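# Move red foam block from aisle-end shelf to desk

## Task

Remove the red foam block from the row of foam blocks on the shelf at the far end of the aisle and set it on the desk, so that it stays there without the robot holding it. The yellow blocks must remain upright in their original spots, neither moved nor rotated, and the robot must not topple or finish leaning.

## Robot and tools

ROBOT. A Hello Robot Stretch 4, about 1.6 m tall: an omni-wheel base (rim within 0.23 m of the base origin), a lift riding on a mast, one arm that telescopes forward, a three-joint wrist and a two-finger gripper. There is a single arm, so every call drives this one set of joints.

FRAMES. Base frame: origin on the floor below the base centre, x ahead, y to the left, z up. hand_pose is reported in it and marks a point between the open fingertips; with all wrist joints at zero its axes line up with the base frame. The printed hand position may be slightly wrong. The odometry frame is where the base frame was when the scene began; base_odometry counts wheel rotation only, so wheel slip looks like travel. Its heading runs -3.142 to 3.142, positive to the left.

execute_actions. Argument actions: a list holding one action, or empty (then it only reports state and images). Argument cameras: a list of names from head_camera, head_left_camera, head_right_camera, wrist_camera, or all; omitted or null gives all, [] gives none, an unknown name rejects the call. An action contains base and/or joints, optionally pace and contact_limits; or contains only end_of_arm. All its motions begin together.
- base: exactly one key, each a relative offset from where the base last measured itself. translate_m: metres straight along x, positive forward, -2 to 2. strafe_m: metres sideways, positive left, -2 to 2. rotate_rad: radians in place, positive counter-clockwise seen from above, -3.2 to 3.2.
- joints: absolute targets by name (not offsets). lift_m 0 to 1.2 m (tolerance 0.004). arm_m 0 to 0.55 m extension (0.004). wrist_yaw_rad -1.134 to 4.276 (0 ahead, positive left, 3.14 folded back; past 3.4 the arm may obstruct) (0.02). wrist_pitch_rad -1.117 to 4.259 (0 level, 1.57 pointing down) (0.05). wrist_roll_rad -1.117 to 4.259 (0 keeps fingers at equal height; positive turns the gripper clockwise when viewed from behind it) (0.02). gripper_m -0.038 to 0.141 m, the fingertip gap when empty; negatives squeeze the tips together (0.004). Joint targets past a limit are clipped and the result notes it; any other bad value or unknown key rejects the whole call with no motion.
- pace: slow, default, fast or max. Base speed 0.1/0.3/0.4/0.6 m/s and turning 1/2/3/4 rad/s respectively, further capped once lift_m exceeds 0.2 (down to 0.3 m/s and 1 rad/s at 1.2).
- contact_limits: only key arm_m, 0 (gentlest) to 0.75 (firmest), default 0.5; sets how hard the arm may push before halting.
- end_of_arm: "enable_torque" re-powers wrist or gripper motors that shut off; they then hold in place.
An action never exceeds 15 s. A joint or base omitted from an action may still be driving toward its earlier target without status showing it. If a result reports a stop, the remaining motion, wait and finished_scene calls in that same reply are skipped.

wait: seconds, 0 to 10; commands nothing and returns state and images.
zoom_image: camera plus region [x0, y0, x1, y1] in pixels of that camera's latest full image, origin top-left, at most 504 by 504.
finished_scene: scene, the number of the current scene; ends it irreversibly after the last command has been held, and reports success. Answering without a tool call ends everything.

RESULTS. base_status and joint_status describe how each motion ended: done (for the base, wheels turned the commanded amount even if slipping); off_target (stopped short, may still push); contact_stop_at_<key> (met resistance; that part goes slack, a slack lift may sag, slack wheels may roll); limit_stop_at_<name> (built-in limit); limit_stop_at_tilt (leaning over 6 degrees; lift, arm and wheels go slack until upright); limit_stop_at_own_body (about to hit itself, likely with the gripper tilted up below -0.2 pitch and rolled below -0.4 or above 4; moving away still works); torque_fault (wrist or gripper motor overloaded and went limp until enable_torque). on_its_own covers uncommanded things; its "held at" is a target, not a position. lidar_m: 12 horizontal distances in metres, one per 30-degree sector, first straight ahead and going counter-clockwise (4th left, 7th behind, 10th right); "-" means nothing seen or closer than 0.25 m; it sees from about 0.15 m up, so table tops register, but misses clear objects and thin legs. wrist_depth_mm: 7x7 grid of median depths, 100 to 2000 mm, from top-left. turned_by_wheels vs turned_by_imu differing by over about 0.1 rad suggests a collision or slip. base_tilt in degrees (forward, right positive), with a fixed bias up to 1.5. motor_effort in percent, positive toward larger joint values, bracket is peak; wheels positive turns right; a loaded level gripper shifts wrist_pitch effort.

GRIPPING. Command gripper_m smaller than the block's width; deeper squeeze grips harder and pulls the object in. A solid grip shows as a clear change in gripper effort; position and done do not prove a hold. Tips pressed on a surface can jam; raise the lift.

CAMERAS. head_camera on the mast top facing forward and down (turn the base to look around); head_left_camera and head_right_camera are fisheyes beside it, steeper, showing base and arm; wrist_camera sits behind the fingers looking along them. Calibration was supplied per camera; it is approximate.

CAUTIONS. To unfold the wrist, send lift_m 0.4 with wrist_yaw_rad 0 together. Avoid driving or turning with over 1 kg held and arm_m above 0.2, especially fast. Push gently (low contact limit) near the yellow blocks so they are not nudged or rotated. Avoid drops, slams, hard contacts and leaving anything resting on the gripper; release the red block fully on the desk and retract before finishing. Loose objects may occasionally be jostled.

Each tool is called after "Request:" as a command line: name --argument value for each argument, lists and objects as JSON in quotes; but a table of rows of numbers goes row by row, as --pt "numbers of a row", without its own name.

## Session

Request:
execute_actions --actions '[]'

Scene clock: 0.00 s.
base_odometry: x=+0.000 y=+0.000 heading=+0.000 (m, m, rad; odometry frame)
turned_by_wheels: +0.000 (rad since the last result)
turned_by_imu: +0.000 (rad since the last result)
base_tilt: forward=-0.6 right=+0.3 (deg)
lidar_m: 1.79 2.66 1.42 0.90 0.88 1.39 1.06 0.99 1.05 1.52 1.22 1.26
base_status: not commanded
joint_positions: lift_m=+0.153 arm_m=+0.001 wrist_yaw_rad=+3.142 wrist_pitch_rad=-0.012 wrist_roll_rad=-0.016 gripper_m=+0.057
joint_status: not commanded
motor_effort: lift_m=+22 arm_m=-1 wrist_yaw_rad=-1 wrist_pitch_rad=-6 wrist_roll_rad=+0 gripper_m=-2 wheel_0=+0 wheel_1=+0 wheel_2=+0 (%)
hand_pose: x=-0.1170 y=+0.0874 z=+0.3341 quat_wxyz=(+0.000, +0.006, -0.008, +1.000) (m; base frame)
wrist_depth_mm: - 145 272 1308 1430 1661 1808 / - 123 144 1308 1430 1618 1808 / - 114 143 1281 1430 1618 1808 / - 120 153 1281 1397 1576 1756 / 148 146 1160 1281 1366 1537 1618 / 214 1060 1118 1160 1008 976 1008 / 205 991 866 891 778 750 732
pictures: head_camera, head_left_camera, head_right_camera, wrist_camera
Images, in order (width x height): head_camera 420x560, head_left_camera 420x672, head_right_camera 420x672, wrist_camera 616x392.

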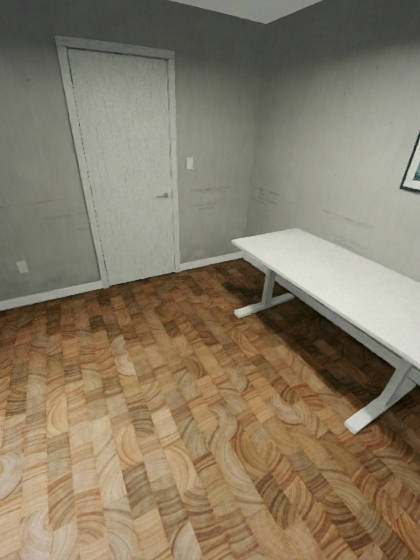

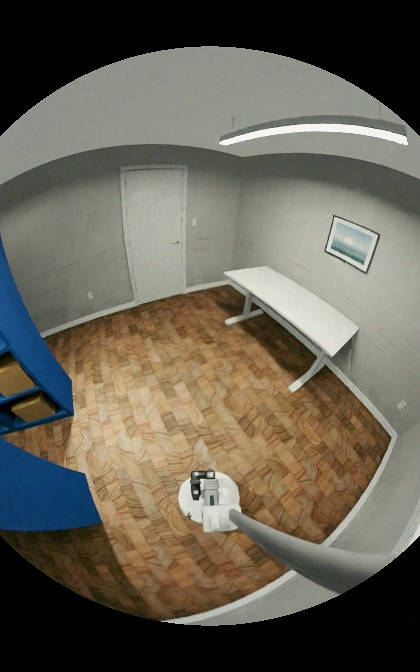

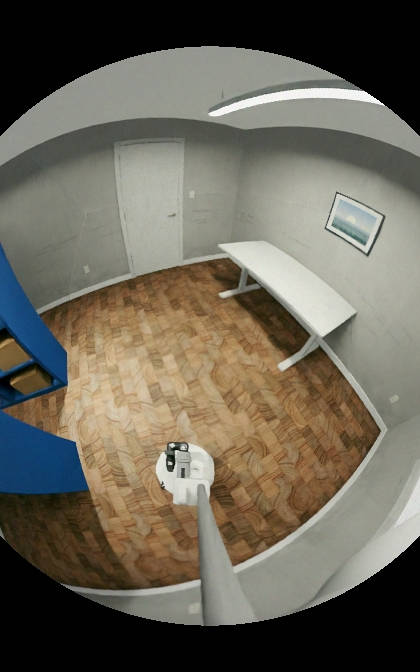

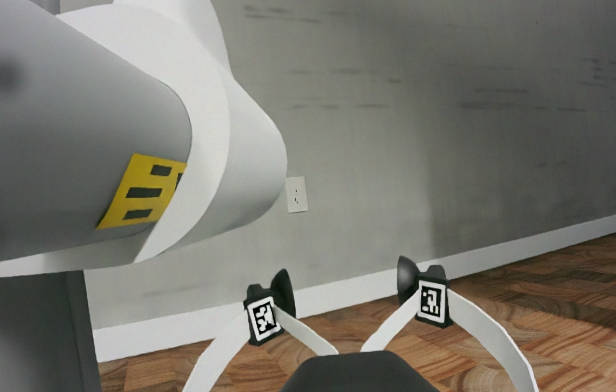

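Request:
execute_actions --actions '[{"base":{"rotate_rad":2.05},"pace":"fast"}]' --cameras '[]'

Request:
execute_actions --actions '[{"base":{"strafe_m":-0.88},"pace":"fast"}]' --cameras '["head_camera","head_left_camera"]'

Scene clock: 7.90 s.
base_odometry: x=+0.000 y=+0.000 heading=+2.050 (m, m, rad; odometry frame)
turned_by_wheels: +2.050 (rad since the last result)
turned_by_imu: +2.046 (rad since the last result)
base_tilt: forward=-0.6 right=+0.3 (deg)
lidar_m: 0.86 1.50 1.05 1.01 1.06 1.47 1.22 1.25 1.71 2.65 1.43 0.92
base_status: done
joint_positions: lift_m=+0.153 arm_m=+0.001 wrist_yaw_rad=+3.142 wrist_pitch_rad=-0.012 wrist_roll_rad=-0.016 gripper_m=+0.057
joint_status: not commanded
motor_effort: lift_m=+22(21) arm_m=-1(1) wrist_yaw_rad=-1(1) wrist_pitch_rad=-5(5) wrist_roll_rad=-1(1) gripper_m=-3(2) wheel_0=-1(6) wheel_1=+0(7) wheel_2=+0(10) (%)
hand_pose: x=-0.1170 y=+0.0874 z=+0.3341 quat_wxyz=(+0.000, +0.006, -0.008, +1.000) (m; base frame)
wrist_depth_mm: - 145 271 - - - 1430 / - 123 144 - - - 1537 / - 114 143 - - - 1618 / - 120 154 - - - 1618 / 148 146 - - - 1921 1537 / 214 1618 1397 1182 1008 976 1008 / 205 991 866 891 778 741 732
pictures: none
No camera images: the call's "cameras" was empty. Leave "cameras" out to get every camera's image.

Scene clock: 11.23 s.
base_odometry: x=+0.781 y=+0.406 heading=+2.050 (m, m, rad; odometry frame)
turned_by_wheels: +0.000 (rad since the last result)
turned_by_imu: -0.002 (rad since the last result)
base_tilt: forward=-0.6 right=+0.3 (deg)
lidar_m: 1.01 0.93 1.99 1.89 2.00 1.26 1.21 1.24 1.87 1.79 1.86 0.91
base_status: done
joint_positions: lift_m=+0.153 arm_m=+0.001 wrist_yaw_rad=+3.142 wrist_pitch_rad=-0.012 wrist_roll_rad=-0.016 gripper_m=+0.057
joint_status: not commanded
motor_effort: lift_m=+21(22) arm_m=-1(1) wrist_yaw_rad=-1(1) wrist_pitch_rad=-5(6) wrist_roll_rad=+0(1) gripper_m=-2(3) wheel_0=-1(11) wheel_1=+2(10) wheel_2=+0(2) (%)
hand_pose: x=-0.1170 y=+0.0874 z=+0.3341 quat_wxyz=(+0.000, +0.006, -0.008, +1.000) (m; base frame)
wrist_depth_mm: - 145 271 - - - - / - 123 144 - - - - / - 114 143 1618 - - - / - 120 154 - - - - / 148 146 - - - 1921 1618 / 214 1576 1366 1182 1025 960 1008 / 205 991 866 891 768 750 732
pictures: head_camera, head_left_camera
Images, in order (width x height): head_camera 420x560, head_left_camera 420x672.

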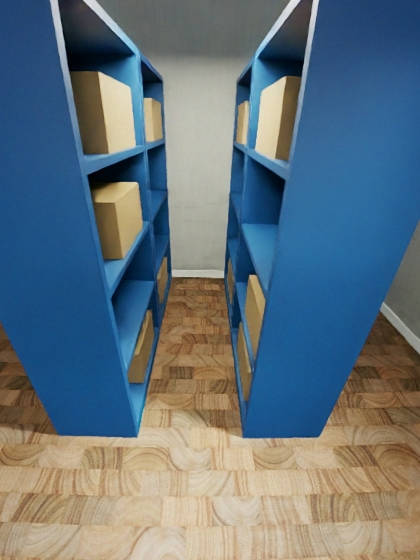

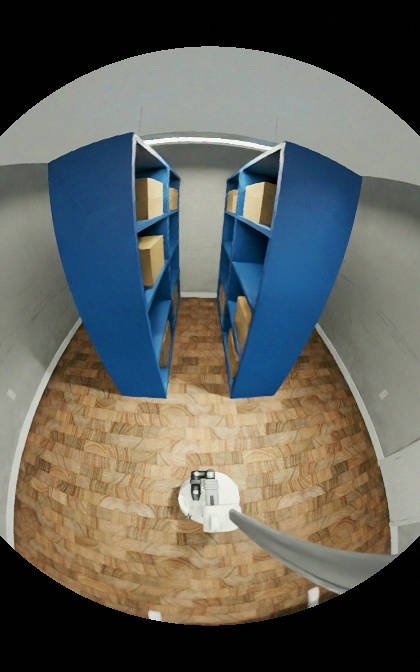

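Request:
execute_actions --actions '[{"base":{"rotate_rad":0.035}}]' --cameras '[]'

Request:
execute_actions --actions '[{"base":{"strafe_m":0.03}}]' --cameras '[]'

Request:
execute_actions --actions '[{"base":{"translate_m":1.0},"pace":"fast"}]' --cameras '["head_camera","head_left_camera","head_right_camera"]'

Scene clock: 17.87 s.
base_odometry: x=+0.781 y=+0.406 heading=+2.085 (m, m, rad; odometry frame)
turned_by_wheels: +0.035 (rad since the last result)
turned_by_imu: +0.036 (rad since the last result)
base_tilt: forward=-0.6 right=+0.3 (deg)
lidar_m: 1.12 0.94 1.99 1.90 2.01 1.28 1.18 1.24 1.85 1.79 1.89 0.89
base_status: done
joint_positions: lift_m=+0.153 arm_m=+0.001 wrist_yaw_rad=+3.142 wrist_pitch_rad=-0.012 wrist_roll_rad=-0.016 gripper_m=+0.057
joint_status: not commanded
motor_effort: lift_m=+22(22) arm_m=-1(1) wrist_yaw_rad=-1(1) wrist_pitch_rad=-6(6) wrist_roll_rad=-2(2) gripper_m=-1(1) wheel_0=-2(4) wheel_1=-1(0) wheel_2=+1(8) (%)
hand_pose: x=-0.1170 y=+0.0874 z=+0.3341 quat_wxyz=(+0.000, +0.006, -0.008, +1.000) (m; base frame)
wrist_depth_mm: - 146 271 - - - 1921 / - 123 144 - - 1983 1921 / - 114 143 1618 - - 1983 / - 120 154 - - - 1921 / 149 146 - - - 1756 1661 / 214 1537 1336 1160 1008 976 1008 / 206 976 878 904 768 750 741
pictures: none
No camera images: the call's "cameras" was empty. Leave "cameras" out to get every camera's image.

Scene clock: 18.80 s.
base_odometry: x=+0.755 y=+0.391 heading=+2.085 (m, m, rad; odometry frame)
turned_by_wheels: +0.000 (rad since the last result)
turned_by_imu: +0.000 (rad since the last result)
base_tilt: forward=-0.5 right=+0.3 (deg)
lidar_m: 1.13 0.93 1.93 1.86 1.97 1.28 1.17 1.24 1.86 1.80 1.92 0.91
base_status: done
joint_positions: lift_m=+0.153 arm_m=+0.001 wrist_yaw_rad=+3.142 wrist_pitch_rad=-0.012 wrist_roll_rad=-0.016 gripper_m=+0.057
joint_status: not commanded
motor_effort: lift_m=+22(21) arm_m=-1(1) wrist_yaw_rad=-1(1) wrist_pitch_rad=-5(6) wrist_roll_rad=+2(1) gripper_m=-3(4) wheel_0=+0(6) wheel_1=-2(6) wheel_2=+0(2) (%)
hand_pose: x=-0.1170 y=+0.0874 z=+0.3341 quat_wxyz=(+0.000, +0.006, -0.008, +1.000) (m; base frame)
wrist_depth_mm: - 145 272 - - - 1983 / - 123 144 - - - 1921 / - 114 143 1661 - - 1921 / - 120 154 - - - 1921 / 149 146 - - - 1863 1661 / 213 1576 1366 1160 1008 976 1008 / 205 991 866 891 768 741 732
pictures: none
No camera images: the call's "cameras" was empty. Leave "cameras" out to get every camera's image.

Scene clock: 22.60 s.
base_odometry: x=+0.263 y=+1.262 heading=+2.085 (m, m, rad; odometry frame)
turned_by_wheels: +0.000 (rad since the last result)
turned_by_imu: -0.003 (rad since the last result)
base_tilt: forward=-0.6 right=+0.2 (deg)
lidar_m: 1.02 0.36 0.26 0.26 0.28 2.75 3.01 2.27 0.30 0.27 0.31 0.44
base_status: done
joint_positions: lift_m=+0.153 arm_m=+0.001 wrist_yaw_rad=+3.142 wrist_pitch_rad=-0.012 wrist_roll_rad=-0.016 gripper_m=+0.057
joint_status: not commanded
motor_effort: lift_m=+22(21) arm_m=-1(1) wrist_yaw_rad=-1(1) wrist_pitch_rad=-5(5) wrist_roll_rad=+2(1) gripper_m=-2(4) wheel_0=+0(7) wheel_1=-1(5) wheel_2=+2(11) (%)
hand_pose: x=-0.1170 y=+0.0874 z=+0.3341 quat_wxyz=(+0.000, +0.006, -0.008, +1.000) (m; base frame)
wrist_depth_mm: - 146 271 - - - - / - 123 144 - - - - / - 114 143 - - - - / - 120 154 - - - - / 148 146 - - - 1921 1661 / 213 1618 1366 1182 1025 991 1008 / 205 1008 878 891 768 750 741
pictures: head_camera, head_left_camera, head_right_camera
Images, in order (width x height): head_camera 420x560, head_left_camera 420x672, head_right_camera 420x672.

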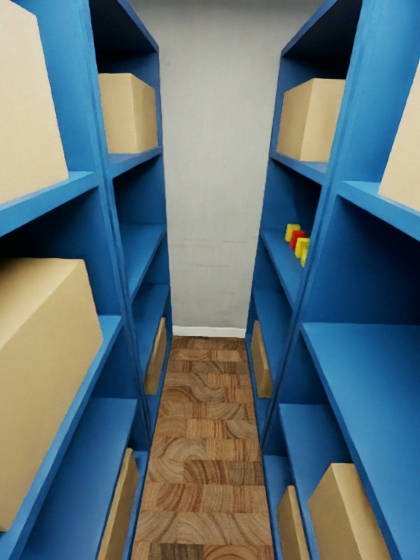

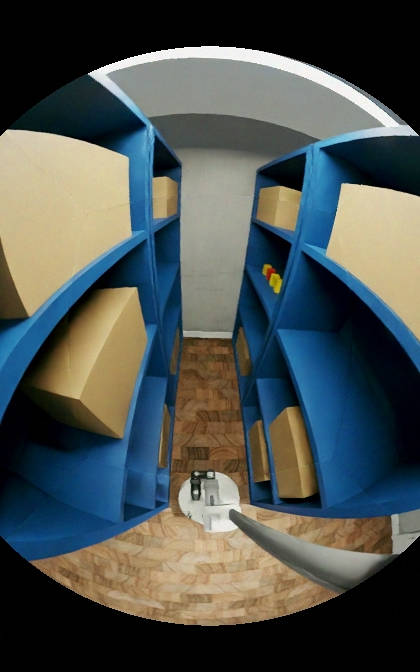

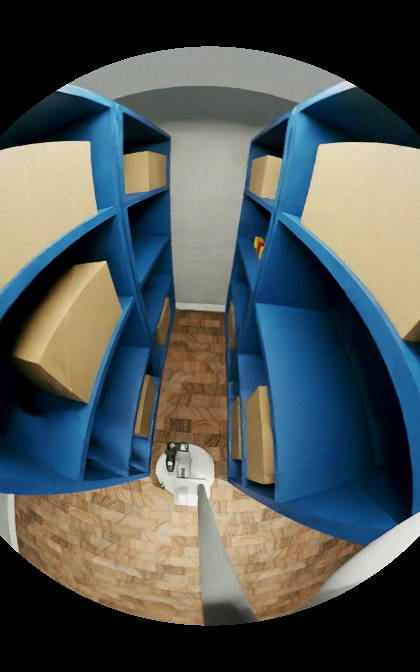

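Request:
execute_actions --actions '[{"base":{"rotate_rad":-0.022},"joints":{"lift_m":0.6},"pace":"fast"}]' --cameras '[]'

Request:
execute_actions --actions '[{"base":{"translate_m":0.8},"joints":{"lift_m":1.1,"wrist_pitch_rad":1.5},"pace":"fast"}]' --cameras '["head_camera","head_left_camera","head_right_camera"]'

Scene clock: 34.20 s.
base_odometry: x=+0.263 y=+1.262 heading=+2.063 (m, m, rad; odometry frame)
turned_by_wheels: -0.022 (rad since the last result)
turned_by_imu: -0.021 (rad since the last result)
base_tilt: forward=-0.5 right=+0.2 (deg)
lidar_m: 1.07 0.37 0.28 0.26 0.29 2.69 2.60 2.26 0.29 0.27 0.29 0.43
base_status: done
joint_positions: lift_m=+0.600 arm_m=+0.001 wrist_yaw_rad=+3.142 wrist_pitch_rad=-0.012 wrist_roll_rad=-0.016 gripper_m=+0.057
joint_status: all done
motor_effort: lift_m=+25(27) arm_m=-1(1) wrist_yaw_rad=-1(1) wrist_pitch_rad=-6(5) wrist_roll_rad=-1(2) gripper_m=-2(2) wheel_0=+1(5) wheel_1=+0(3) wheel_2=-3(4) (%)
hand_pose: x=-0.1170 y=+0.0874 z=+0.7813 quat_wxyz=(+0.000, +0.006, -0.008, +1.000) (m; base frame)
wrist_depth_mm: - 145 272 - - - - / - 123 144 - - - - / - 114 143 - - - - / - 120 154 - - - - / 149 147 - - - - - / 213 - - - - - - / 205 - 1863 1921 1661 1618 1537
pictures: none
No camera images: the call's "cameras" was empty. Leave "cameras" out to get every camera's image.

Scene clock: 37.57 s.
base_odometry: x=-0.115 y=+1.967 heading=+2.063 (m, m, rad; odometry frame)
turned_by_wheels: +0.000 (rad since the last result)
turned_by_imu: -0.003 (rad since the last result)
base_tilt: forward=-0.5 right=+0.3 (deg)
lidar_m: 0.93 0.37 0.27 0.25 0.29 0.41 - 0.43 0.30 0.28 0.29 0.45
base_status: done
joint_positions: lift_m=+1.100 arm_m=+0.001 wrist_yaw_rad=+3.142 wrist_pitch_rad=+1.500 wrist_roll_rad=-0.016 gripper_m=+0.057
joint_status: all done
motor_effort: lift_m=+25(25) arm_m=-1(1) wrist_yaw_rad=-1(1) wrist_pitch_rad=+1(6) wrist_roll_rad=-2(1) gripper_m=-4(2) wheel_0=+0(5) wheel_1=-1(5) wheel_2=+2(12) (%)
hand_pose: x=+0.1511 y=+0.0874 z=+0.9901 quat_wxyz=(-0.005, -0.682, -0.006, +0.732) (m; base frame)
wrist_depth_mm: 741 342 1255 1255 1078 676 661 / 750 741 1229 1229 1118 668 343 / 732 1182 1060 1008 1118 500 338 / 574 778 1160 1008 1078 654 647 / 723 1160 1205 1008 1160 654 647 / 715 715 1160 1182 1160 647 647 / 715 707 946 1182 1042 647 640
pictures: head_camera, head_left_camera, head_right_camera
Images, in order (width x height): head_camera 420x560, head_left_camera 420x672, head_right_camera 420x672.

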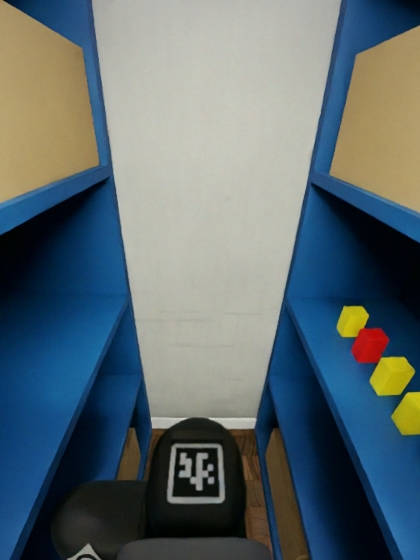

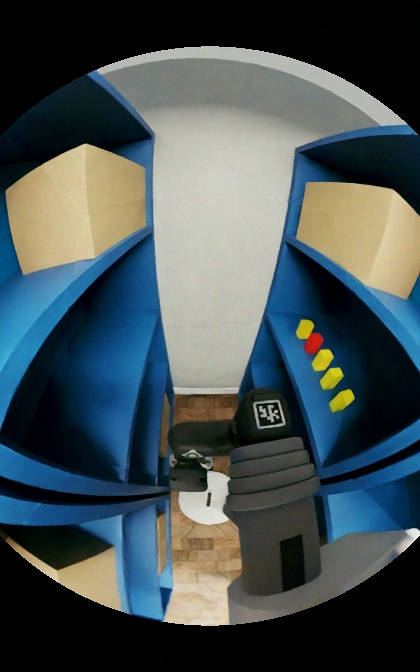

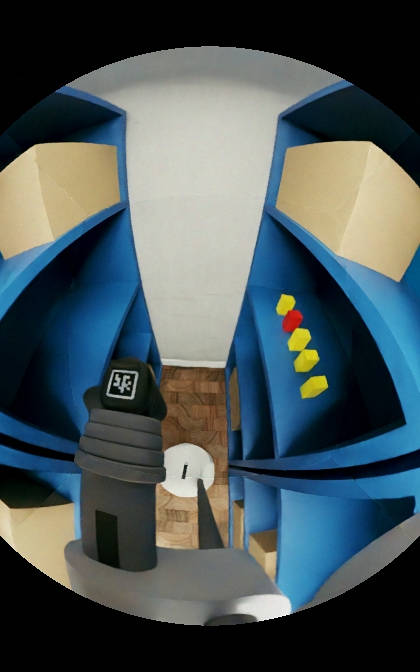

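Request:
execute_actions --actions '[{"base":{"translate_m":0.573},"joints":{"lift_m":1.16},"pace":"fast"}]' --cameras '[]'

Request:
execute_actions --actions '[{"base":{"rotate_rad":-1.575},"pace":"slow"}]' --cameras '["head_left_camera"]'

Request:
execute_actions --actions '[{"joints":{"wrist_roll_rad":3.1416,"wrist_pitch_rad":1.9}}]'

Scene clock: 52.67 s.
base_odometry: x=-0.386 y=+2.472 heading=+2.063 (m, m, rad; odometry frame)
turned_by_wheels: +0.000 (rad since the last result)
turned_by_imu: -0.001 (rad since the last result)
base_tilt: forward=-0.5 right=+0.2 (deg)
lidar_m: 0.35 0.38 0.27 0.25 0.27 0.41 1.15 0.46 0.31 0.27 0.29 0.39
base_status: done
joint_positions: lift_m=+1.160 arm_m=+0.001 wrist_yaw_rad=+3.142 wrist_pitch_rad=+1.500 wrist_roll_rad=-0.016 gripper_m=+0.057
joint_status: all done
motor_effort: lift_m=+25(28) arm_m=-1(1) wrist_yaw_rad=-1(1) wrist_pitch_rad=+1(1) wrist_roll_rad=+0(2) gripper_m=-4(3) wheel_0=+1(7) wheel_1=+0(3) wheel_2=+3(11) (%)
hand_pose: x=+0.1511 y=+0.0874 z=+1.0501 quat_wxyz=(-0.005, -0.682, -0.006, +0.732) (m; base frame)
wrist_depth_mm: 788 343 1308 1308 1229 732 517 / 809 798 1308 1281 1205 741 715 / 798 788 1098 1078 1098 723 707 / 788 788 1182 1060 1042 723 707 / 788 778 1281 1229 1229 707 699 / 778 778 1205 1078 904 699 691 / 759 759 741 778 668 574 525
pictures: none
No camera images: the call's "cameras" was empty. Leave "cameras" out to get every camera's image.

Scene clock: 55.53 s.
base_odometry: x=-0.386 y=+2.472 heading=+0.488 (m, m, rad; odometry frame)
turned_by_wheels: -1.574 (rad since the last result)
turned_by_imu: -1.570 (rad since the last result)
base_tilt: forward=-0.6 right=+0.3 (deg)
lidar_m: 0.29 0.33 0.38 0.37 0.38 0.28 0.27 0.29 0.37 1.06 0.43 0.31
base_status: done
joint_positions: lift_m=+1.160 arm_m=+0.001 wrist_yaw_rad=+3.142 wrist_pitch_rad=+1.500 wrist_roll_rad=-0.016 gripper_m=+0.057
joint_status: not commanded
motor_effort: lift_m=+25(25) arm_m=-1(1) wrist_yaw_rad=-1(0) wrist_pitch_rad=+1(0) wrist_roll_rad=-1(3) gripper_m=-3(2) wheel_0=+2(5) wheel_1=+1(7) wheel_2=+3(6) (%)
hand_pose: x=+0.1511 y=+0.0874 z=+1.0501 quat_wxyz=(-0.005, -0.682, -0.006, +0.732) (m; base frame)
wrist_depth_mm: 732 343 778 960 976 699 480 / 891 931 960 1160 1205 732 496 / 1336 1308 1281 1078 1255 768 517 / 1336 1336 1308 1060 1255 798 530 / 1366 1308 1281 1255 1229 842 549 / 1281 1255 1205 904 715 676 564 / 750 759 741 732 707 691 500
pictures: head_left_camera
Images, in order (width x height): head_left_camera 420x672.

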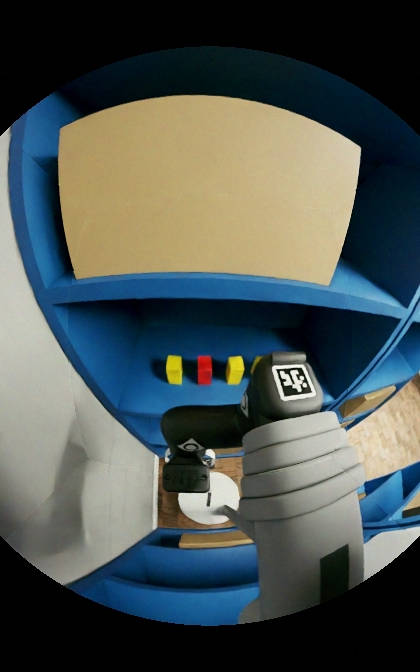

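Scene clock: 57.97 s.
base_odometry: x=-0.386 y=+2.472 heading=+0.488 (m, m, rad; odometry frame)
turned_by_wheels: +0.000 (rad since the last result)
turned_by_imu: +0.001 (rad since the last result)
base_tilt: forward=-0.5 right=+0.3 (deg)
lidar_m: 0.29 0.31 0.38 0.37 0.40 0.28 0.26 0.29 0.37 1.08 0.44 0.29
base_status: not commanded
joint_positions: lift_m=+1.160 arm_m=+0.001 wrist_yaw_rad=+3.142 wrist_pitch_rad=+1.899 wrist_roll_rad=+3.141 gripper_m=+0.057
joint_status: all done
motor_effort: lift_m=+25(25) arm_m=-1(1) wrist_yaw_rad=-1(1) wrist_pitch_rad=+4(5) wrist_roll_rad=+1(7) gripper_m=-2(2) wheel_0=+3(3) wheel_1=+1(1) wheel_2=+3(3) (%)
hand_pose: x=+0.2645 y=+0.0874 z=+1.0648 quat_wxyz=(+0.813, +0.000, +0.582, +0.000) (m; base frame)
wrist_depth_mm: 370 413 283 382 298 303 345 / 364 389 357 359 347 338 332 / 357 368 353 343 334 325 317 / 347 345 336 325 320 314 309 / 342 340 654 768 750 741 732 / 392 525 723 750 1025 1160 1182 / 379 517 676 1229 960 1118 1118
pictures: head_camera, head_left_camera, head_right_camera, wrist_camera
camera_calibration (this result's frames):
wrist_camera: T_world_to_cam=[[-0.129541, -0.982654, -0.132707, 0.285246], [-0.93266, 0.166192, -0.320196, 0.632377], [0.336696, 0.0822918, -0.938011, 1.13163], [0, 0, 0, 1]] pos_world=[0.24573, 0.0820778, 1.30182]
Images, in order (width x height): head_camera 420x560, head_left_camera 420x672, head_right_camera 420x672, wrist_camera 616x392.

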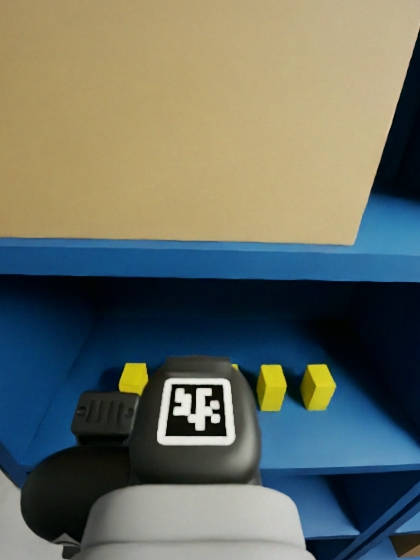

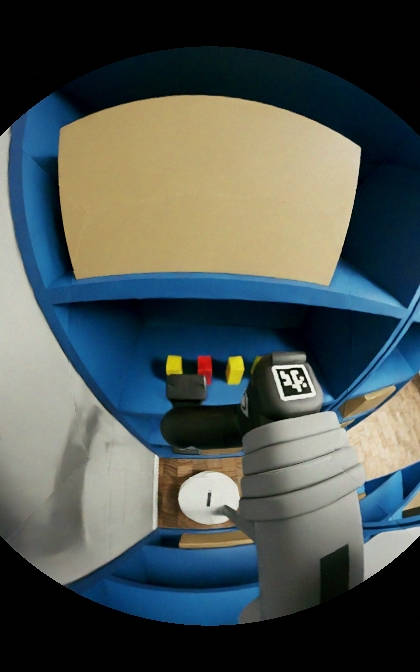

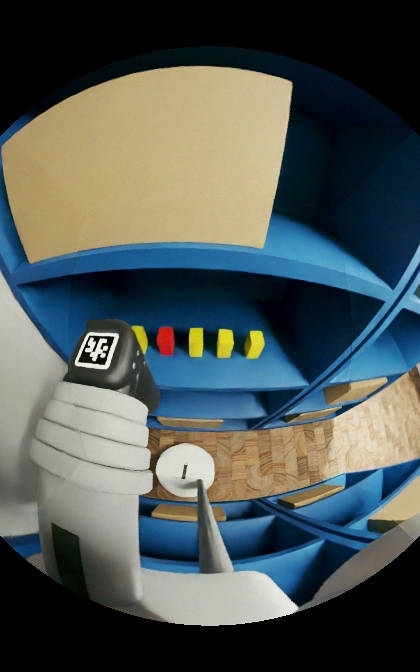

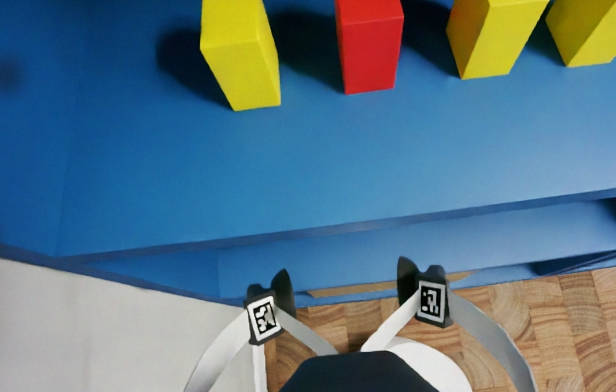

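Request:
execute_actions --actions '[{"base":{"strafe_m":-0.047},"joints":{"wrist_pitch_rad":2.3,"gripper_m":0.068}}]' --cameras '[]'

Request:
execute_actions --actions '[{"joints":{"lift_m":1.095,"arm_m":0.03}}]' --cameras '["wrist_camera","head_left_camera"]'

Scene clock: 65.43 s.
base_odometry: x=-0.364 y=+2.431 heading=+0.489 (m, m, rad; odometry frame)
turned_by_wheels: +0.000 (rad since the last result)
turned_by_imu: +0.001 (rad since the last result)
base_tilt: forward=-0.5 right=+0.3 (deg)
lidar_m: 0.28 0.29 0.44 0.40 0.40 0.28 0.26 0.28 0.36 1.07 0.44 0.31
base_status: done
joint_positions: lift_m=+1.160 arm_m=+0.001 wrist_yaw_rad=+3.142 wrist_pitch_rad=+2.298 wrist_roll_rad=+3.141 gripper_m=+0.068
joint_status: all done
motor_effort: lift_m=+25(25) arm_m=-1(1) wrist_yaw_rad=-1(1) wrist_pitch_rad=+7(12) wrist_roll_rad=+2(2) gripper_m=+1(4) wheel_0=+2(8) wheel_1=+0(8) wheel_2=+0(0) (%)
hand_pose: x=+0.3633 y=+0.0875 z=+1.1224 quat_wxyz=(+0.912, +0.000, +0.409, +0.000) (m; base frame)
wrist_depth_mm: 436 512 525 530 535 535 539 / 427 564 585 585 569 559 535 / 418 559 559 530 504 480 462 / 410 500 473 353 427 330 319 / 399 442 349 394 384 364 351 / 384 394 375 355 342 327 325 / 357 355 334 332 309 306 301
pictures: none
No camera images: the call's "cameras" was empty. Leave "cameras" out to get every camera's image.

Scene clock: 66.63 s.
base_odometry: x=-0.364 y=+2.431 heading=+0.489 (m, m, rad; odometry frame)
turned_by_wheels: +0.000 (rad since the last result)
turned_by_imu: +0.000 (rad since the last result)
base_tilt: forward=-0.6 right=+0.3 (deg)
lidar_m: 0.29 0.30 0.44 0.41 0.38 0.27 0.26 0.30 0.38 1.07 0.45 0.30
base_status: not commanded
joint_positions: lift_m=+1.095 arm_m=+0.029 wrist_yaw_rad=+3.142 wrist_pitch_rad=+2.298 wrist_roll_rad=+3.141 gripper_m=+0.068
joint_status: all done
motor_effort: lift_m=+16(24) arm_m=+5(6) wrist_yaw_rad=-1(1) wrist_pitch_rad=+6(7) wrist_roll_rad=+2(2) gripper_m=-1(3) wheel_0=+1(2) wheel_1=-1(1) wheel_2=+0(0) (%)
hand_pose: x=+0.3920 y=+0.0875 z=+1.0582 quat_wxyz=(+0.912, +0.000, +0.409, +0.000) (m; base frame)
wrist_depth_mm: 436 492 496 500 508 504 496 / 427 535 530 508 477 452 436 / 418 480 455 427 407 267 366 / 404 404 290 263 347 258 310 / 366 355 303 314 314 297 293 / 327 317 303 290 277 265 265 / 294 287 270 268 252 248 244
pictures: head_left_camera, wrist_camera
camera_calibration (this result's frames):
wrist_camera: T_world_to_cam=[[-0.0677129, -0.98264, -0.172723, 0.319017], [-0.734787, 0.166226, -0.657615, 1.02863], [0.67491, 0.0823858, -0.733287, 0.733281], [0, 0, 0, 1]] pos_world=[0.28253, 0.0820814, 1.26925]
Images, in order (width x height): head_left_camera 420x672, wrist_camera 616x392.

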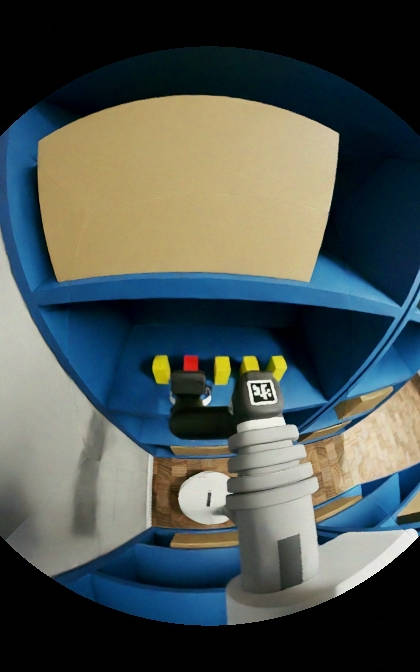

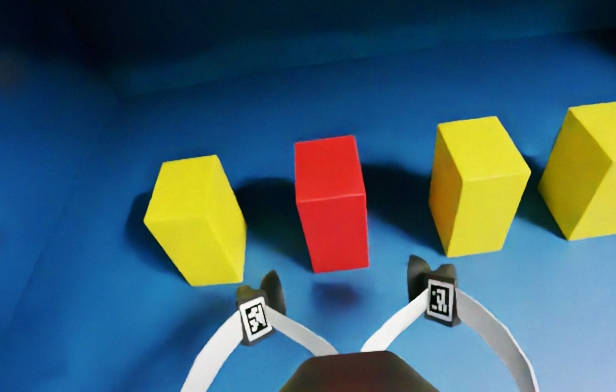

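Request:
execute_actions --actions '[{"joints":{"lift_m":1.083,"arm_m":0.085},"pace":"slow"}]' --cameras '["wrist_camera"]'

Scene clock: 71.40 s.
base_odometry: x=-0.364 y=+2.431 heading=+0.489 (m, m, rad; odometry frame)
turned_by_wheels: +0.000 (rad since the last result)
turned_by_imu: +0.001 (rad since the last result)
base_tilt: forward=-0.6 right=+0.3 (deg)
lidar_m: 0.28 0.31 0.43 0.40 0.41 0.27 0.25 0.30 0.33 1.08 0.42 0.31
base_status: not commanded
joint_positions: lift_m=+1.083 arm_m=+0.084 wrist_yaw_rad=+3.142 wrist_pitch_rad=+2.298 wrist_roll_rad=+3.141 gripper_m=+0.068
joint_status: all done
motor_effort: lift_m=+16(16) arm_m=+5(5) wrist_yaw_rad=-1(1) wrist_pitch_rad=+6(6) wrist_roll_rad=+3(2) gripper_m=-4(2) wheel_0=+1(2) wheel_1=-1(1) wheel_2=+0(0) (%)
hand_pose: x=+0.4469 y=+0.0875 z=+1.0462 quat_wxyz=(+0.912, +0.000, +0.409, +0.000) (m; base frame)
wrist_depth_mm: 418 436 442 452 452 455 452 / 424 488 480 477 452 433 415 / 418 462 430 410 389 373 359 / 394 394 373 239 338 224 213 / 355 231 271 213 291 220 207 / 314 290 235 230 233 234 250 / 282 274 257 257 240 236 234
pictures: wrist_camera
camera_calibration (this result's frames):
wrist_camera: T_world_to_cam=[[-0.0677135, -0.98264, -0.172724, 0.320672], [-0.734787, 0.166226, -0.657615, 1.06116], [0.67491, 0.0823857, -0.733287, 0.687393], [0, 0, 0, 1]] pos_world=[0.337512, 0.0820813, 1.25728]
Images, in order (width x height): wrist_camera 616x392.

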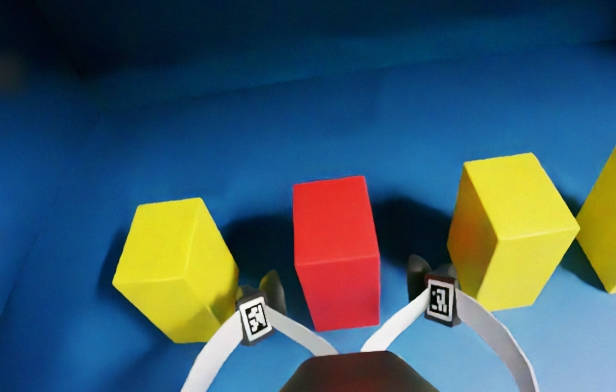

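Request:
execute_actions --actions '[{"base":{"strafe_m":0.004},"joints":{"arm_m":0.113},"pace":"slow"}]' --cameras '["wrist_camera"]'

Request:
execute_actions --actions '[{"joints":{"gripper_m":0.02}}]' --cameras '["wrist_camera"]'

Scene clock: 74.97 s.
base_odometry: x=-0.365 y=+2.434 heading=+0.489 (m, m, rad; odometry frame)
turned_by_wheels: +0.000 (rad since the last result)
turned_by_imu: +0.001 (rad since the last result)
base_tilt: forward=-0.5 right=+0.3 (deg)
lidar_m: 0.28 0.32 0.42 0.39 0.43 0.28 0.26 0.26 0.37 1.08 0.44 0.30
base_status: done
joint_positions: lift_m=+1.083 arm_m=+0.112 wrist_yaw_rad=+3.142 wrist_pitch_rad=+2.298 wrist_roll_rad=+3.141 gripper_m=+0.068
joint_status: all done
motor_effort: lift_m=+16(16) arm_m=+5(5) wrist_yaw_rad=-1(1) wrist_pitch_rad=+6(6) wrist_roll_rad=+0(1) gripper_m=-4(1) wheel_0=-3(0) wheel_1=+2(5) wheel_2=+0(0) (%)
hand_pose: x=+0.4749 y=+0.0875 z=+1.0462 quat_wxyz=(+0.912, +0.000, +0.409, +0.000) (m; base frame)
wrist_depth_mm: 399 410 415 421 424 427 427 / 424 455 462 455 449 430 415 / 415 459 433 410 387 370 357 / 389 392 373 357 342 327 260 / 355 332 320 214 218 226 186 / 314 202 204 191 190 196 196 / 282 267 216 238 225 236 232
pictures: wrist_camera
camera_calibration (this result's frames):
wrist_camera: T_world_to_cam=[[-0.0677135, -0.98264, -0.172724, 0.322568], [-0.734787, 0.166226, -0.657615, 1.08174], [0.67491, 0.0823857, -0.733287, 0.668494], [0, 0, 0, 1]] pos_world=[0.365514, 0.0820813, 1.25728]
Images, in order (width x height): wrist_camera 616x392.

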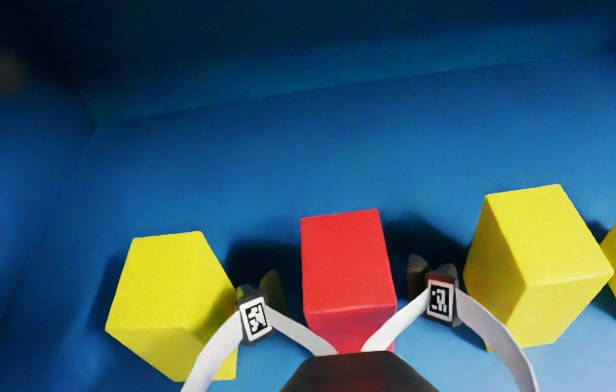

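Scene clock: 76.23 s.
base_odometry: x=-0.365 y=+2.434 heading=+0.489 (m, m, rad; odometry frame)
turned_by_wheels: +0.000 (rad since the last result)
turned_by_imu: +0.000 (rad since the last result)
base_tilt: forward=-0.5 right=+0.3 (deg)
lidar_m: 0.28 0.31 0.43 0.40 0.40 0.29 0.27 0.28 0.38 1.08 0.41 0.31
base_status: not commanded
joint_positions: lift_m=+1.083 arm_m=+0.112 wrist_yaw_rad=+3.142 wrist_pitch_rad=+2.298 wrist_roll_rad=+3.141 gripper_m=+0.020
joint_status: all done
motor_effort: lift_m=+16(16) arm_m=+5(5) wrist_yaw_rad=-1(1) wrist_pitch_rad=+6(6) wrist_roll_rad=+1(0) gripper_m=-15(13) wheel_0=-3(3) wheel_1=+2(3) wheel_2=+0(0) (%)
hand_pose: x=+0.4749 y=+0.0875 z=+1.0462 quat_wxyz=(+0.912, +0.000, +0.409, +0.000) (m; base frame)
wrist_depth_mm: 397 410 415 421 424 427 427 / 421 455 466 459 449 430 413 / 413 459 433 407 389 373 357 / 389 392 373 357 340 325 210 / 355 332 319 207 290 228 186 / 312 202 209 186 183 192 196 / 282 267 194 204 199 236 232
pictures: wrist_camera
camera_calibration (this result's frames):
wrist_camera: T_world_to_cam=[[-0.0677228, -0.98264, -0.172721, 0.322567], [-0.73482, 0.166227, -0.657578, 1.0817], [0.674873, 0.0823857, -0.733321, 0.668546], [0, 0, 0, 1]] pos_world=[0.365515, 0.0820813, 1.25727]
Images, in order (width x height): wrist_camera 616x392.

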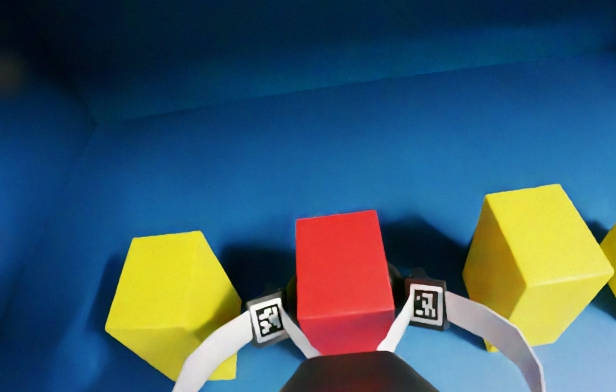

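Request:
execute_actions --actions '[{"joints":{"lift_m":1.10,"arm_m":0.0},"pace":"slow"}]' --cameras '["wrist_camera"]'

Request:
execute_actions --actions '[{"joints":{"lift_m":1.19}}]' --cameras '[]'

Request:
execute_actions --actions '[{"joints":{"wrist_pitch_rad":1.45}}]' --cameras '["wrist_camera","head_left_camera"]'

Scene clock: 81.90 s.
base_odometry: x=-0.365 y=+2.434 heading=+0.489 (m, m, rad; odometry frame)
turned_by_wheels: +0.000 (rad since the last result)
turned_by_imu: +0.001 (rad since the last result)
base_tilt: forward=-0.6 right=+0.2 (deg)
lidar_m: 0.29 0.31 0.42 0.40 0.38 0.26 0.27 0.29 0.37 1.10 0.43 0.29
base_status: not commanded
joint_positions: lift_m=+1.100 arm_m=+0.001 wrist_yaw_rad=+3.142 wrist_pitch_rad=+2.298 wrist_roll_rad=+3.141 gripper_m=+0.020
joint_status: all done
motor_effort: lift_m=+26(27) arm_m=-5(0) wrist_yaw_rad=-1(1) wrist_pitch_rad=+6(7) wrist_roll_rad=+2(1) gripper_m=-13(14) wheel_0=-3(3) wheel_1=+2(2) wheel_2=+0(0) (%)
hand_pose: x=+0.3639 y=+0.0875 z=+1.0623 quat_wxyz=(+0.912, +0.000, +0.409, +0.000) (m; base frame)
wrist_depth_mm: 430 512 525 530 535 521 517 / 424 544 549 512 484 459 442 / 413 484 452 436 415 277 306 / 402 415 300 379 362 304 320 / 373 366 336 207 309 309 298 / 334 324 309 186 183 270 271 / 301 291 228 203 199 253 253
pictures: wrist_camera
camera_calibration (this result's frames):
wrist_camera: T_world_to_cam=[[-0.0677474, -0.98264, -0.172711, 0.317837], [-0.734914, 0.166227, -0.657472, 1.01067], [0.674768, 0.0823857, -0.733418, 0.755447], [0, 0, 0, 1]] pos_world=[0.254534, 0.0820813, 1.27344]
Images, in order (width x height): wrist_camera 616x392.

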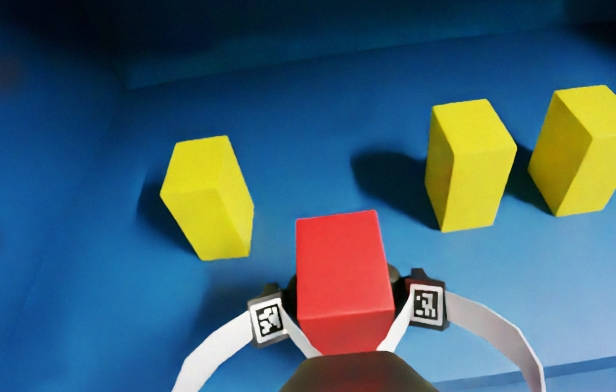

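Scene clock: 83.27 s.
base_odometry: x=-0.365 y=+2.434 heading=+0.489 (m, m, rad; odometry frame)
turned_by_wheels: +0.000 (rad since the last result)
turned_by_imu: +0.000 (rad since the last result)
base_tilt: forward=-0.5 right=+0.3 (deg)
lidar_m: 0.28 0.31 0.44 0.40 0.38 0.28 0.27 0.28 0.38 1.07 0.44 0.30
base_status: not commanded
joint_positions: lift_m=+1.190 arm_m=+0.001 wrist_yaw_rad=+3.142 wrist_pitch_rad=+2.298 wrist_roll_rad=+3.141 gripper_m=+0.020
joint_status: all done
motor_effort: lift_m=+26(26) arm_m=-5(5) wrist_yaw_rad=-1(1) wrist_pitch_rad=+6(7) wrist_roll_rad=+1(1) gripper_m=-12(14) wheel_0=-3(3) wheel_1=+2(2) wheel_2=+0(0) (%)
hand_pose: x=+0.3639 y=+0.0875 z=+1.1523 quat_wxyz=(+0.912, +0.000, +0.409, +0.000) (m; base frame)
wrist_depth_mm: 430 517 530 530 530 539 539 / 424 559 585 591 591 580 574 / 413 585 609 574 549 521 504 / 402 530 525 504 477 413 340 / 394 477 366 207 364 384 362 / 379 427 402 186 183 357 357 / 368 387 272 204 199 332 330
pictures: none
No camera images: the call's "cameras" was empty. Leave "cameras" out to get every camera's image.

Scene clock: 84.33 s.
base_odometry: x=-0.365 y=+2.434 heading=+0.489 (m, m, rad; odometry frame)
turned_by_wheels: +0.000 (rad since the last result)
turned_by_imu: +0.000 (rad since the last result)
base_tilt: forward=-0.6 right=+0.3 (deg)
lidar_m: 0.29 0.32 0.42 0.39 0.37 0.28 0.26 0.27 0.34 1.10 0.42 0.29
base_status: not commanded
joint_positions: lift_m=+1.190 arm_m=+0.001 wrist_yaw_rad=+3.142 wrist_pitch_rad=+1.451 wrist_roll_rad=+3.141 gripper_m=+0.020
joint_status: all done
motor_effort: lift_m=+26(26) arm_m=-4(5) wrist_yaw_rad=-1(1) wrist_pitch_rad=+0(5) wrist_roll_rad=-1(1) gripper_m=-13(13) wheel_0=-3(3) wheel_1=+2(2) wheel_2=+0(0) (%)
hand_pose: x=+0.1374 y=+0.0874 z=+1.0814 quat_wxyz=(+0.663, +0.000, +0.748, +0.000) (m; base frame)
wrist_depth_mm: 307 304 303 732 723 707 707 / 402 603 750 750 732 1138 1160 / 488 676 1205 1255 1255 1281 1229 / 473 668 1160 1255 1078 1281 1255 / 459 640 1098 207 891 1281 1255 / 445 615 891 186 183 1025 1078 / 436 597 473 204 200 492 798
pictures: head_left_camera, wrist_camera
camera_calibration (this result's frames):
wrist_camera: T_world_to_cam=[[-0.174239, -0.982665, -0.0633312, 0.202092], [-0.979267, 0.16617, 0.115862, 0.0540718], [-0.10333, 0.0822059, -0.991244, 1.30805], [0, 0, 0, 1]] pos_world=[0.223324, 0.0820741, 1.30313]
Images, in order (width x height): head_left_camera 420x672, wrist_camera 616x392.

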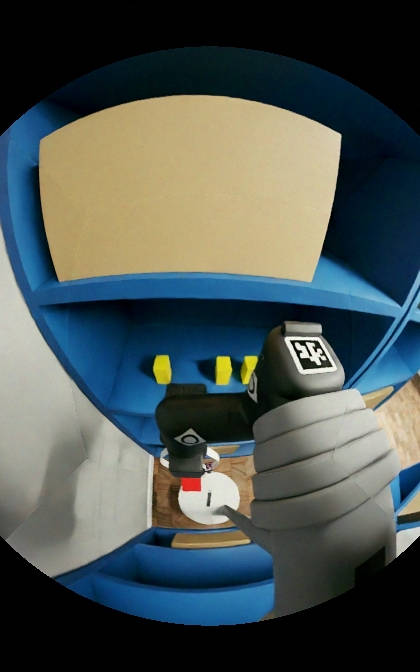

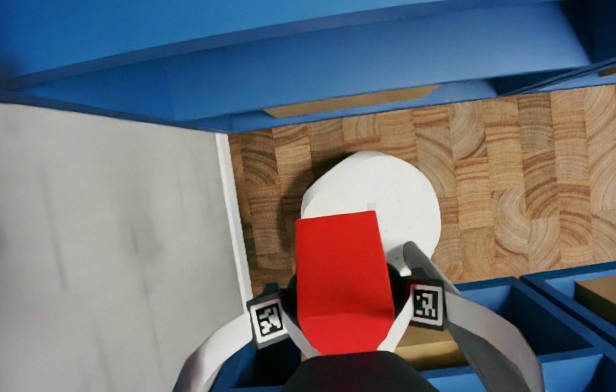

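Request:
execute_actions --actions '[{"base":{"rotate_rad":-1.575}}]' --cameras '[]'

Request:
execute_actions --actions '[{"base":{"translate_m":0.7},"joints":{"lift_m":0.85,"wrist_pitch_rad":2.3},"pace":"fast"}]' --cameras '["head_camera"]'

Scene clock: 88.60 s.
base_odometry: x=-0.365 y=+2.434 heading=-1.086 (m, m, rad; odometry frame)
turned_by_wheels: -1.574 (rad since the last result)
turned_by_imu: -1.569 (rad since the last result)
base_tilt: forward=-0.6 right=+0.3 (deg)
lidar_m: 1.12 0.43 0.30 0.30 0.32 0.43 0.42 0.40 0.26 0.25 0.26 0.38
base_status: done
joint_positions: lift_m=+1.190 arm_m=+0.001 wrist_yaw_rad=+3.142 wrist_pitch_rad=+1.450 wrist_roll_rad=+3.141 gripper_m=+0.020
joint_status: not commanded
motor_effort: lift_m=+26(26) arm_m=-4(4) wrist_yaw_rad=-1(1) wrist_pitch_rad=+0(0) wrist_roll_rad=+3(1) gripper_m=-14(14) wheel_0=+1(1) wheel_1=+2(4) wheel_2=+2(5) (%)
hand_pose: x=+0.1374 y=+0.0874 z=+1.0814 quat_wxyz=(+0.663, +0.000, +0.748, +0.000) (m; base frame)
wrist_depth_mm: 480 585 1118 1229 1205 891 699 / 340 768 1060 1255 1281 1160 715 / 332 778 1205 1281 1281 1138 723 / 325 798 809 1281 1078 991 732 / 332 798 809 207 878 1042 750 / 336 809 809 186 183 798 759 / 343 831 500 203 199 492 768
pictures: none
No camera images: the call's "cameras" was empty. Leave "cameras" out to get every camera's image.

Scene clock: 92.40 s.
base_odometry: x=-0.039 y=+1.815 heading=-1.086 (m, m, rad; odometry frame)
turned_by_wheels: +0.000 (rad since the last result)
turned_by_imu: -0.002 (rad since the last result)
base_tilt: forward=-0.5 right=+0.3 (deg)
lidar_m: 2.81 0.46 0.31 0.29 0.33 0.46 1.11 0.38 0.26 0.25 0.25 0.38
base_status: done
joint_positions: lift_m=+0.850 arm_m=+0.001 wrist_yaw_rad=+3.142 wrist_pitch_rad=+2.298 wrist_roll_rad=+3.141 gripper_m=+0.020
joint_status: all done
motor_effort: lift_m=+17(23) arm_m=-4(4) wrist_yaw_rad=-2(2) wrist_pitch_rad=+6(10) wrist_roll_rad=+2(0) gripper_m=-12(14) wheel_0=+0(6) wheel_1=+1(8) wheel_2=+0(10) (%)
hand_pose: x=+0.3638 y=+0.0875 z=+0.8130 quat_wxyz=(+0.912, +0.000, +0.409, +0.000) (m; base frame)
wrist_depth_mm: 418 - - - - 1983 1863 / 466 496 - 1863 1756 1661 1618 / 407 521 1661 1576 1537 1397 615 / 364 488 1430 1397 1308 1255 627 / 340 469 809 207 1118 1138 809 / 329 452 854 186 182 904 904 / 319 433 351 203 199 917 831
pictures: head_camera
Images, in order (width x height): head_camera 420x560.

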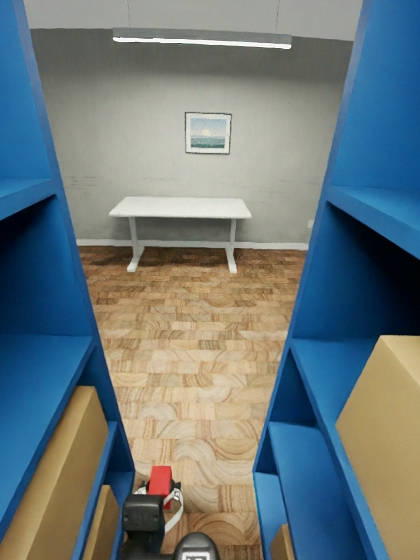

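Request:
execute_actions --actions '[{"base":{"strafe_m":0.015},"joints":{"lift_m":0.88},"pace":"fast"}]' --cameras '[]'

Request:
execute_actions --actions '[{"base":{"translate_m":2.0},"joints":{"arm_m":0.3},"pace":"max"}]' --cameras '["head_camera"]'

Request:
execute_actions --actions '[{"base":{"translate_m":0.35},"pace":"fast"}]' --cameras '["head_camera","wrist_camera"]'

Scene clock: 96.83 s.
base_odometry: x=-0.026 y=+1.822 heading=-1.086 (m, m, rad; odometry frame)
turned_by_wheels: +0.000 (rad since the last result)
turned_by_imu: +0.001 (rad since the last result)
base_tilt: forward=-0.6 right=+0.2 (deg)
lidar_m: 2.82 0.41 0.30 0.27 0.31 0.42 1.10 0.39 0.28 0.25 0.28 0.41
base_status: done
joint_positions: lift_m=+0.880 arm_m=+0.001 wrist_yaw_rad=+3.142 wrist_pitch_rad=+2.298 wrist_roll_rad=+3.141 gripper_m=+0.020
joint_status: all done
motor_effort: lift_m=+26(27) arm_m=-4(4) wrist_yaw_rad=-1(1) wrist_pitch_rad=+7(7) wrist_roll_rad=+1(0) gripper_m=-13(12) wheel_0=-2(12) wheel_1=+1(9) wheel_2=+0(2) (%)
hand_pose: x=+0.3638 y=+0.0875 z=+0.8424 quat_wxyz=(+0.912, +0.000, +0.409, +0.000) (m; base frame)
wrist_depth_mm: 418 - - - - - 1921 / 466 488 - 1921 1808 1708 1661 / 459 508 1756 1618 1537 1499 1366 / 389 462 1397 1397 1366 1308 640 / 342 445 741 208 1182 1138 809 / 314 424 597 186 183 917 931 / 301 410 355 204 199 946 854
pictures: none
No camera images: the call's "cameras" was empty. Leave "cameras" out to get every camera's image.

Scene clock: 103.37 s.
base_odometry: x=+0.907 y=+0.052 heading=-1.086 (m, m, rad; odometry frame)
turned_by_wheels: +0.000 (rad since the last result)
turned_by_imu: -0.007 (rad since the last result)
base_tilt: forward=-0.6 right=+0.2 (deg)
lidar_m: 0.80 0.87 1.12 1.85 1.98 1.32 1.29 1.29 1.91 1.80 1.88 0.85
base_status: done
joint_positions: lift_m=+0.880 arm_m=+0.299 wrist_yaw_rad=+3.142 wrist_pitch_rad=+2.298 wrist_roll_rad=+3.141 gripper_m=+0.020
joint_status: all done
motor_effort: lift_m=+26(26) arm_m=+4(4) wrist_yaw_rad=+0(2) wrist_pitch_rad=+7(7) wrist_roll_rad=+1(2) gripper_m=-13(13) wheel_0=+1(5) wheel_1=-1(10) wheel_2=+2(13) (%)
hand_pose: x=+0.6620 y=+0.0874 z=+0.8424 quat_wxyz=(+0.912, +0.000, +0.409, +0.000) (m; base frame)
wrist_depth_mm: 976 878 778 715 676 634 609 / 750 699 640 603 569 539 521 / 609 574 539 508 484 466 449 / 512 492 466 445 439 976 1205 / 469 1182 1281 208 1160 1138 1118 / 1255 1182 1160 186 183 991 991 / 1118 1098 603 203 199 946 931
pictures: head_camera
Images, in order (width x height): head_camera 420x560.

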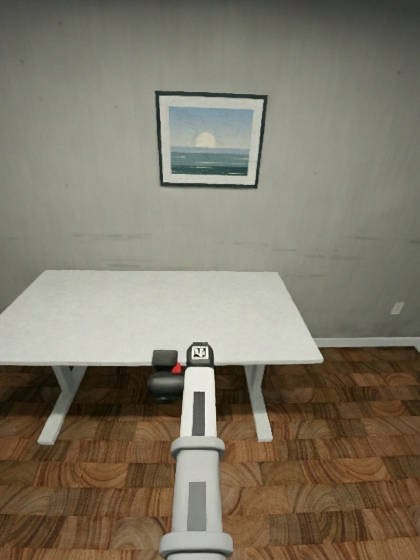

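Scene clock: 105.70 s.
base_odometry: x=+1.070 y=-0.257 heading=-1.085 (m, m, rad; odometry frame)
turned_by_wheels: +0.000 (rad since the last result)
turned_by_imu: -0.001 (rad since the last result)
base_tilt: forward=-0.6 right=+0.3 (deg)
lidar_m: 0.47 0.50 0.65 1.82 1.96 1.65 1.61 1.64 1.91 1.79 0.71 0.50
base_status: done
joint_positions: lift_m=+0.880 arm_m=+0.299 wrist_yaw_rad=+3.142 wrist_pitch_rad=+2.298 wrist_roll_rad=+3.141 gripper_m=+0.020
joint_status: not commanded
motor_effort: lift_m=+26(25) arm_m=+4(4) wrist_yaw_rad=+0(0) wrist_pitch_rad=+6(7) wrist_roll_rad=+0(2) gripper_m=-13(13) wheel_0=+0(5) wheel_1=+1(5) wheel_2=+2(5) (%)
hand_pose: x=+0.6620 y=+0.0874 z=+0.8424 quat_wxyz=(+0.912, +0.000, +0.409, +0.000) (m; base frame)
wrist_depth_mm: 699 715 723 715 676 634 609 / 741 691 647 597 564 544 517 / 609 574 544 508 484 462 445 / 517 492 466 442 424 407 394 / 442 427 410 207 362 364 353 / 392 377 362 186 183 317 317 / 351 343 252 203 199 296 291
pictures: head_camera, wrist_camera
camera_calibration (this result's frames):
wrist_camera: T_world_to_cam=[[-0.0680492, -0.982603, -0.172805, 0.300283], [-0.734877, 0.166514, -0.657441, 1.08504], [0.674778, 0.0822522, -0.733423, 0.39302], [0, 0, 0, 1]] pos_world=[0.552607, 0.0820567, 1.05349]
Images, in order (width x height): head_camera 420x560, wrist_camera 616x392.

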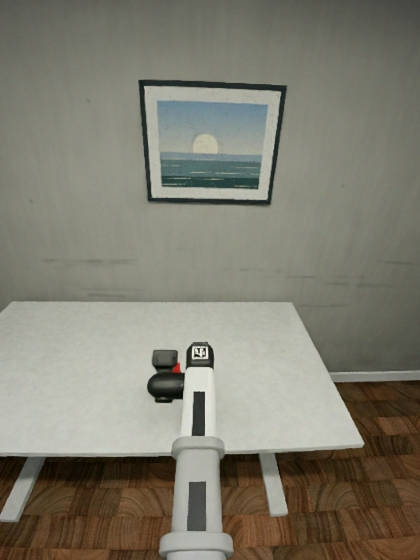

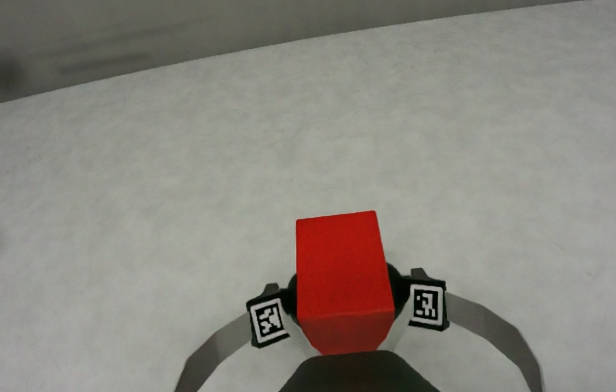

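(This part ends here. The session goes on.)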